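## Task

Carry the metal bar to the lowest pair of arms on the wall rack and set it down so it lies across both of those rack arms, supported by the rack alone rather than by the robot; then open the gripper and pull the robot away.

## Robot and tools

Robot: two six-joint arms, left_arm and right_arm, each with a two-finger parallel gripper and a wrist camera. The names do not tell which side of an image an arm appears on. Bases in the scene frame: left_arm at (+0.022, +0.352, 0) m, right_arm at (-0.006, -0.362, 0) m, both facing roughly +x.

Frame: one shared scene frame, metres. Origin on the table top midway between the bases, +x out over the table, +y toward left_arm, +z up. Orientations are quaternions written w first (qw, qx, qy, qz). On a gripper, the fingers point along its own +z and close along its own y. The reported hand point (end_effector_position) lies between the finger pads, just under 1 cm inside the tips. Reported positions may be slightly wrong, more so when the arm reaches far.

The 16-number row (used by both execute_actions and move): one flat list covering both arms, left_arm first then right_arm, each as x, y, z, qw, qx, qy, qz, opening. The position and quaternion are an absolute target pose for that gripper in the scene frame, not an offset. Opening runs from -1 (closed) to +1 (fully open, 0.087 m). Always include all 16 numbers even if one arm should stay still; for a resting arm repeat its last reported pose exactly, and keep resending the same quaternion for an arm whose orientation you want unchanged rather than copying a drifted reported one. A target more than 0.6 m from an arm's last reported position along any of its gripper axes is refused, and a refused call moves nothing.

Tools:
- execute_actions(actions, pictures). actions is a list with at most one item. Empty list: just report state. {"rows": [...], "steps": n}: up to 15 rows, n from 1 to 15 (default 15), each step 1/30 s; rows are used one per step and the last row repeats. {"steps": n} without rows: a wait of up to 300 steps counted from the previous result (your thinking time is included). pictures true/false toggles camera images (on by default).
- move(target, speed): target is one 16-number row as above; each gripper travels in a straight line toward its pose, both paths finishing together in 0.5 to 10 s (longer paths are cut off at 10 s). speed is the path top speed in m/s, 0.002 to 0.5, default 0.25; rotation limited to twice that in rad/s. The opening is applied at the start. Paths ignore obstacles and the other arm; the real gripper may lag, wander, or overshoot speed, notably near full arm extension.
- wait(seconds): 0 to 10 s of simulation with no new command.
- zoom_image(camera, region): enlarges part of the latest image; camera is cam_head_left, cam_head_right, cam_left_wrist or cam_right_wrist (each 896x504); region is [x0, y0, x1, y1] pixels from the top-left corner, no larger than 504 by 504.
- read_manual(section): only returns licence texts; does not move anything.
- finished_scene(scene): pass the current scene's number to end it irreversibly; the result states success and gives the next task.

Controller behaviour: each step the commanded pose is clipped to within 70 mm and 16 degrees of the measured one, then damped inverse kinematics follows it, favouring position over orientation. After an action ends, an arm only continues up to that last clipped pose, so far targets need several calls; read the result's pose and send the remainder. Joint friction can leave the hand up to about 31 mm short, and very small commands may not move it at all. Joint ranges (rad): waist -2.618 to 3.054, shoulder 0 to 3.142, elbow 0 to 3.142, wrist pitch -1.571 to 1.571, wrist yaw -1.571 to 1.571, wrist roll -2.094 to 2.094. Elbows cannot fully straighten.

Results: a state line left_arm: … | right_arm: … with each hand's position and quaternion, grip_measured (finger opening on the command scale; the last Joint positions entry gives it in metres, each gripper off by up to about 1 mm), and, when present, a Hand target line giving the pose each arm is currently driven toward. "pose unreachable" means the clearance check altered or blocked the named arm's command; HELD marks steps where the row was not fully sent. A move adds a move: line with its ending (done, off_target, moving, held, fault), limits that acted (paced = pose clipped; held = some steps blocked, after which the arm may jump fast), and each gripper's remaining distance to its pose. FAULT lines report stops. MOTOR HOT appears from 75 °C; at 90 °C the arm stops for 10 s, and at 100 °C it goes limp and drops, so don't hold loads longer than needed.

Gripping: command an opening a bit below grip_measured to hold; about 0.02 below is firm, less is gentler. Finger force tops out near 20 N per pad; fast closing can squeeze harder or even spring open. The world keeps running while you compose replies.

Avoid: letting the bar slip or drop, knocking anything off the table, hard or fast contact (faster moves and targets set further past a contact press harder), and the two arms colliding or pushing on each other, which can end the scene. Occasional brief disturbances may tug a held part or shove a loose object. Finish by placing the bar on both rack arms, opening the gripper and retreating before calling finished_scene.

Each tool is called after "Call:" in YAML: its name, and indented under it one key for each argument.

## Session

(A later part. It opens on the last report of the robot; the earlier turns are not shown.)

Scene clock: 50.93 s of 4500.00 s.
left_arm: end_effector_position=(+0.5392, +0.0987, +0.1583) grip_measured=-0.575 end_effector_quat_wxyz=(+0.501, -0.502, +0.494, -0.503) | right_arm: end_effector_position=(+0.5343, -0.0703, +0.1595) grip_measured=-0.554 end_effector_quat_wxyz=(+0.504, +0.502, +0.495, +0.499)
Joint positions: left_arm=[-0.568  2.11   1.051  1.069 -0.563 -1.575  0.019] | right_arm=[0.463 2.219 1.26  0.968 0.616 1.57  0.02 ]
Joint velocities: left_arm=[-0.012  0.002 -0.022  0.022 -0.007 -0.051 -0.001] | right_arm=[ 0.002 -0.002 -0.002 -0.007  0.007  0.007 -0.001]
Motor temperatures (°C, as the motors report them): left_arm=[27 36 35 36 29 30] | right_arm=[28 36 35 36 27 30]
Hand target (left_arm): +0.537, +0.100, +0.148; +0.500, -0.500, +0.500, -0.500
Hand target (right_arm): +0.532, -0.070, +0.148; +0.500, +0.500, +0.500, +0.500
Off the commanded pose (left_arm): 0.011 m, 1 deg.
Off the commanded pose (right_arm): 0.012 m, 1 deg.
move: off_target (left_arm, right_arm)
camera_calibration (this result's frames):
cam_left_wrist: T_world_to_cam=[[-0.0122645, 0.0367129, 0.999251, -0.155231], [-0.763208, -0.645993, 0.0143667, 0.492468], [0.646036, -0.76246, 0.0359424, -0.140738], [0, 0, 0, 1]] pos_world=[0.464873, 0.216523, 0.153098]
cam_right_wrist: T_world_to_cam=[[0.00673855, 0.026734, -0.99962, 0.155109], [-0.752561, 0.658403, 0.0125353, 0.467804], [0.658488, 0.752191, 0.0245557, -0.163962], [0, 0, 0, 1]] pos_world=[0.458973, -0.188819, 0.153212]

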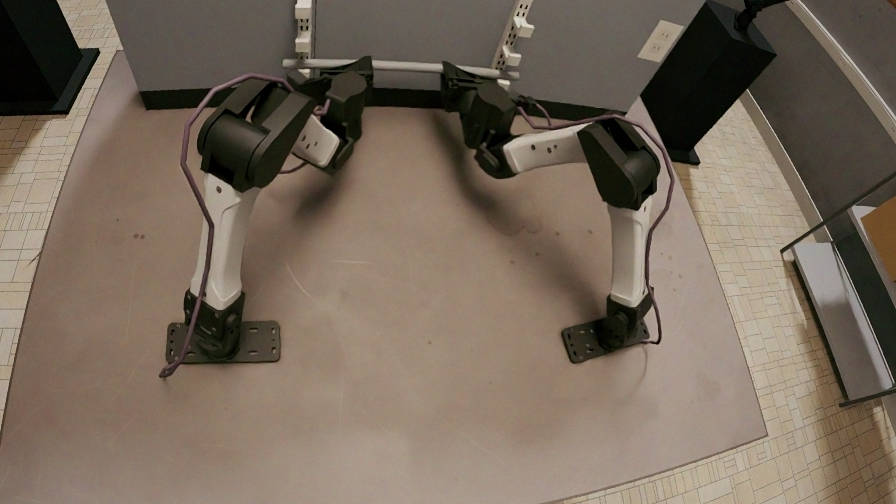

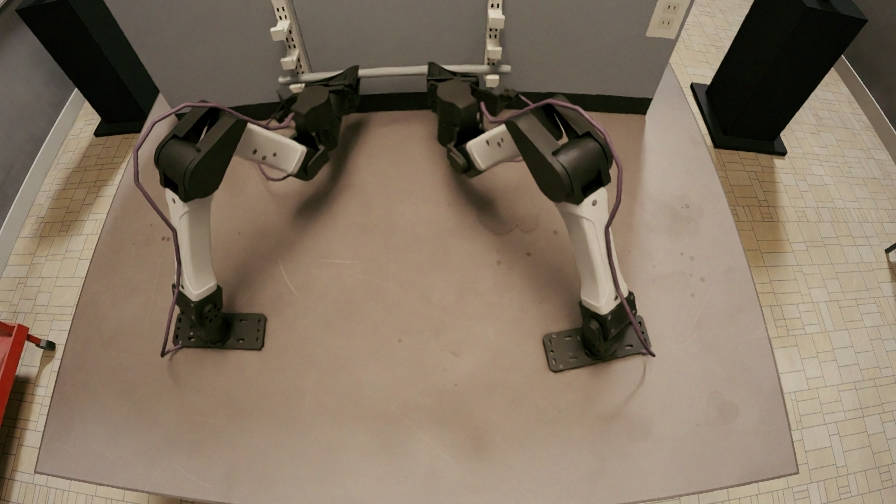

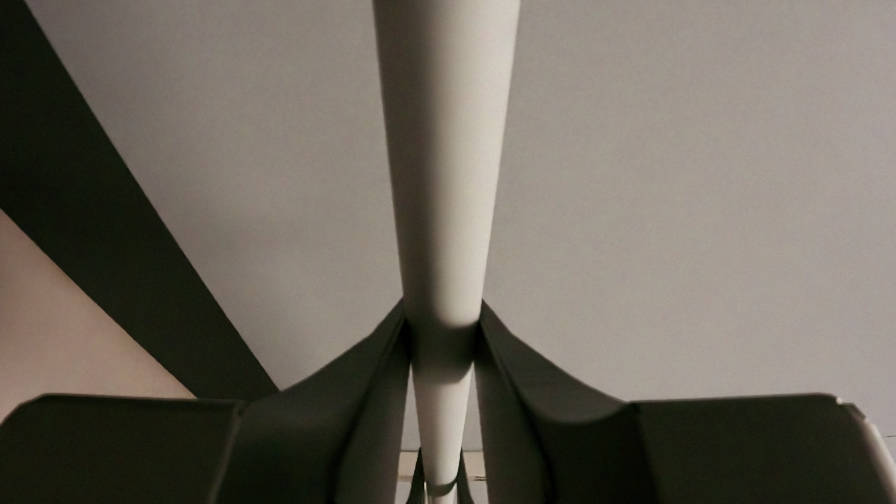

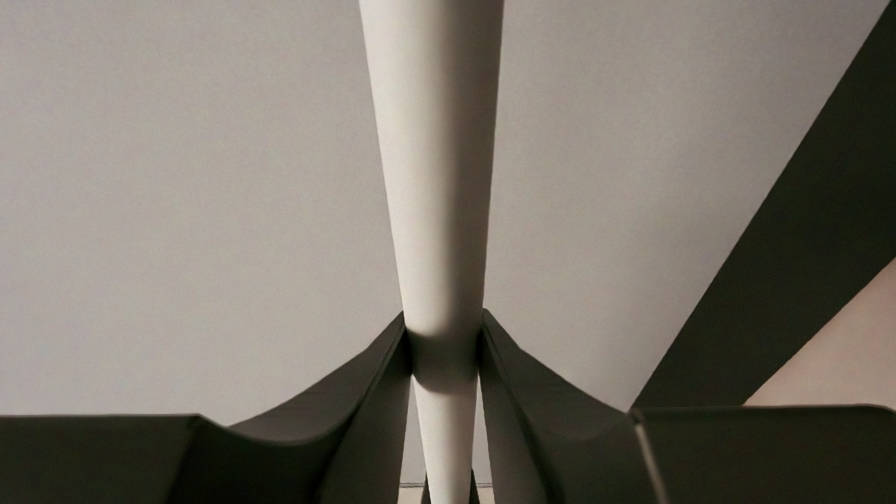

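Call:
move:
  target: [0.537,0.10,0.148,0.5,-0.5,0.5,-0.5,0.3,0.532,-0.07,0.148,0.5,0.5,0.5,0.5,0.3]

Call:
move:
  target: [0.41,0.13,0.165,0.5,-0.5,0.5,-0.5,0.3,0.41,-0.1,0.165,0.5,0.5,0.5,0.5,0.3]
  speed: 0.12

Call:
finished_scene:
  scene: 1

Scene clock: 56.20 s of 4500.00 s.
left_arm: end_effector_position=(+0.5391, +0.0984, +0.1628) grip_measured=+0.300 end_effector_quat_wxyz=(+0.503, -0.499, +0.489, -0.509) | right_arm: end_effector_position=(+0.5342, -0.0703, +0.1650) grip_measured=+0.300 end_effector_quat_wxyz=(+0.505, +0.500, +0.487, +0.507)
Joint positions: left_arm=[-0.568  2.11   1.051  1.087 -0.561 -1.573  0.057] | right_arm=[0.463 2.219 1.26  0.99  0.615 1.568 0.057]
Joint velocities: left_arm=[-0.027 -0.017  0.007 -0.066 -0.022 -0.051 -0.   ] | right_arm=[-0.012 -0.027 -0.007 -0.051  0.007 -0.007 -0.   ]
Motor temperatures (°C, as the motors report them): left_arm=[27 37 35 37 29 30] | right_arm=[28 37 34 36 27 30]
Hand target (left_arm): +0.537, +0.100, +0.148; +0.500, -0.500, +0.500, -0.500
Hand target (right_arm): +0.532, -0.070, +0.148; +0.500, +0.500, +0.500, +0.500
Off the commanded pose (left_arm): 0.015 m, 2 deg.
Off the commanded pose (right_arm): 0.017 m, 2 deg.
After step 90, 1.57 s passed at rest.
move: off_target (left_arm, right_arm)
camera_calibration (this result's frames):
cam_left_wrist: T_world_to_cam=[[-0.0280481, 0.0450696, 0.99859, -0.151937], [-0.764597, -0.644463, 0.0076109, 0.493798], [0.643898, -0.763306, 0.052536, -0.142488], [0, 0, 0, 1]] pos_world=[0.465043, 0.216321, 0.155451]
cam_right_wrist: T_world_to_cam=[[0.025542, 0.0381958, -0.998944, 0.151217], [-0.75297, 0.658028, 0.0059078, 0.46894], [0.657559, 0.752024, 0.0455676, -0.167019], [0, 0, 0, 1]] pos_world=[0.45906, -0.18875, 0.155897]

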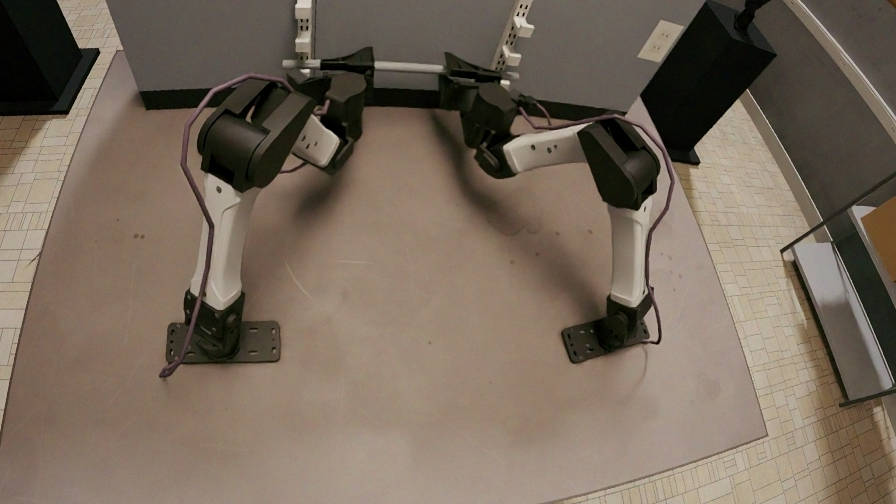

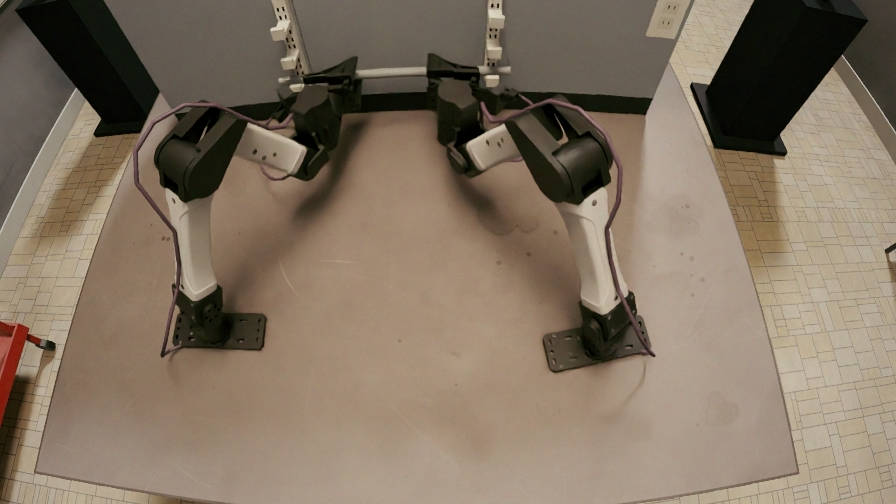

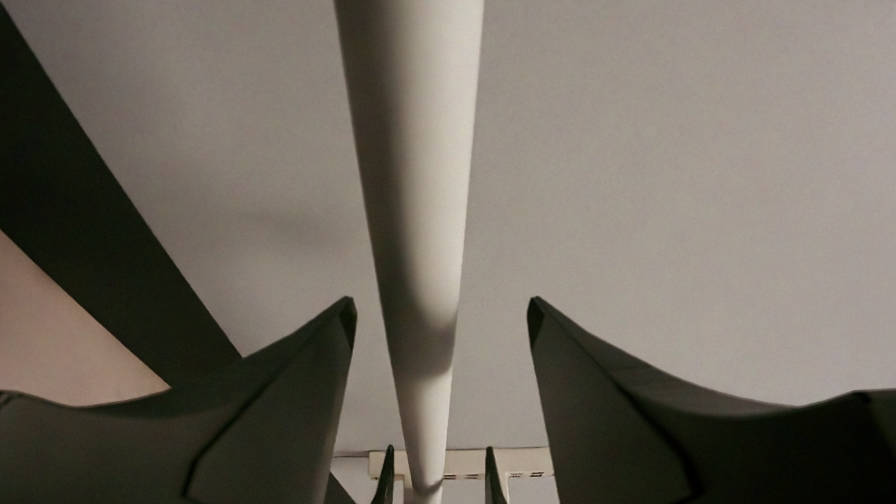

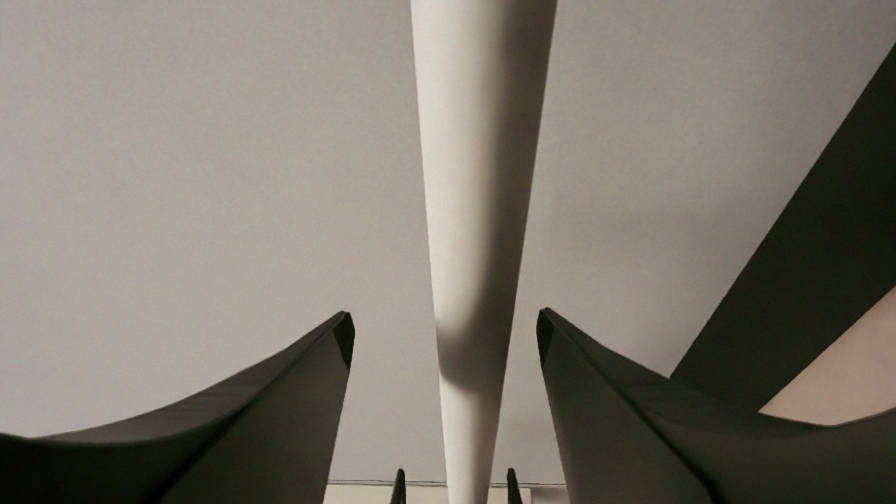

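Scene clock: 57.70 s of 4500.00 s.
left_arm: end_effector_position=(+0.4157, +0.1270, +0.1712) grip_measured=+0.300 end_effector_quat_wxyz=(+0.500, -0.501, +0.495, -0.505) | right_arm: end_effector_position=(+0.4152, -0.0966, +0.1662) grip_measured=+0.300 end_effector_quat_wxyz=(+0.499, +0.498, +0.501, +0.502)
Joint positions: left_arm=[-0.711  1.74   0.547  1.206 -0.702 -1.573  0.057] | right_arm=[0.593 1.889 0.741 1.153 0.728 1.568 0.057]
Joint velocities: left_arm=[ 0.002  0.002 -0.017 -0.037 -0.095 -0.051 -0.   ] | right_arm=[-0.012 -0.007  0.007 -0.007  0.007 -0.037  0.   ]
Motor temperatures (°C, as the motors report them): left_arm=[27 37 35 37 29 30] | right_arm=[28 38 34 36 27 30]
Hand target (left_arm): +0.410, +0.128, +0.166; +0.500, -0.500, +0.500, -0.500
Hand target (right_arm): +0.410, -0.099, +0.166; +0.501, +0.499, +0.500, +0.500
Off the commanded pose (left_arm): 0.009 m, 1 deg.
Off the commanded pose (right_arm): 0.006 m, 0 deg.
move: done
camera_calibration (this result's frames):
cam_left_wrist: T_world_to_cam=[[-0.0136629, 0.0382687, 0.999174, -0.170248], [-0.765931, -0.642767, 0.0141447, 0.417047], [0.642778, -0.765105, 0.0380933, -0.03849], [0, 0, 0, 1]] pos_world=[0.341843, 0.24513, 0.165674]
cam_right_wrist: T_world_to_cam=[[0.00289288, 0.0234552, -0.999721, 0.164547], [-0.763952, 0.645144, 0.0129256, 0.398769], [0.645267, 0.763701, 0.019785, -0.0585061], [0, 0, 0, 1]] pos_world=[0.341916, -0.216441, 0.160504]

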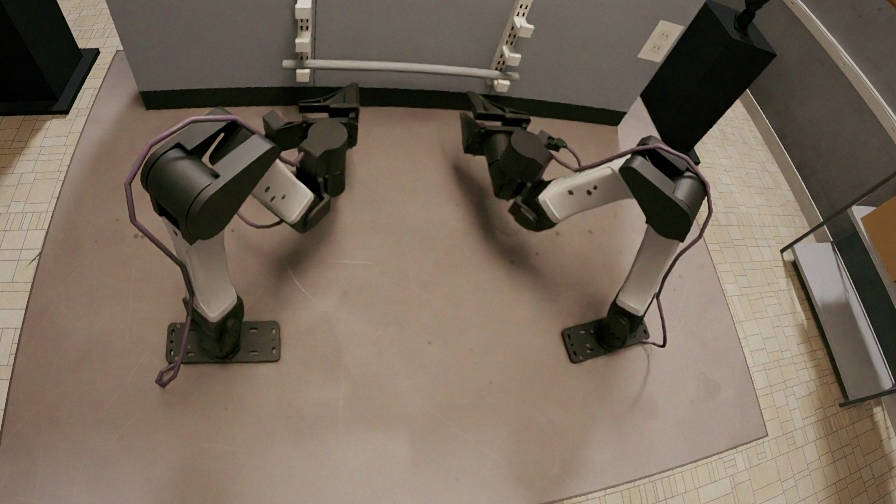

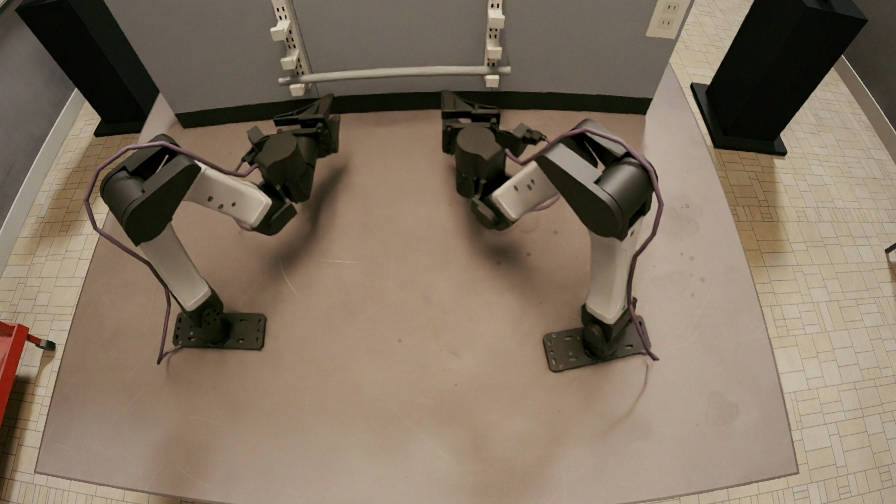

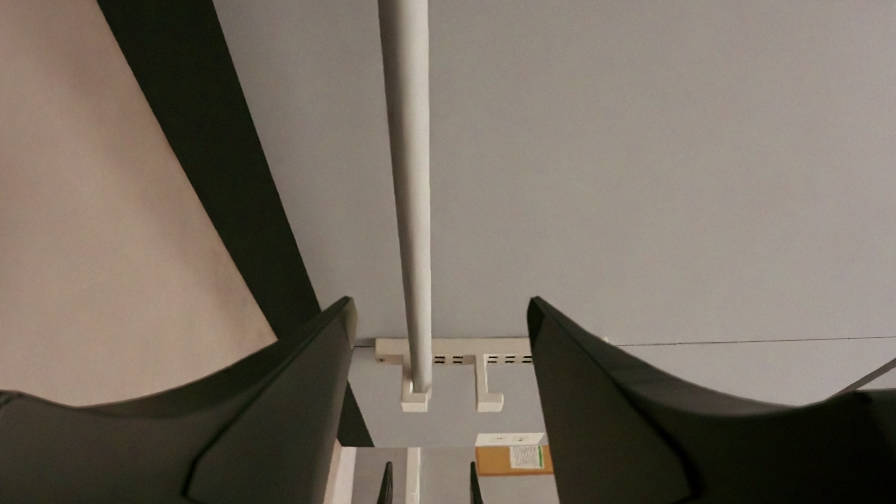

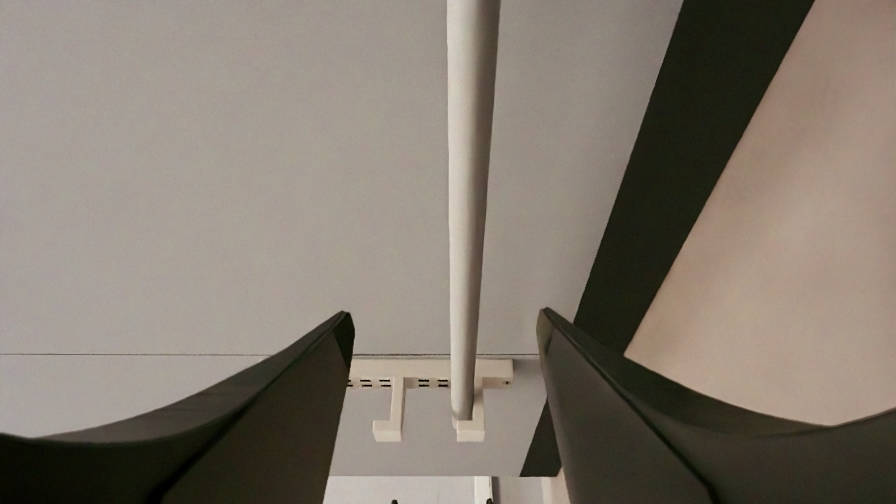

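The scene is finished: the task was done.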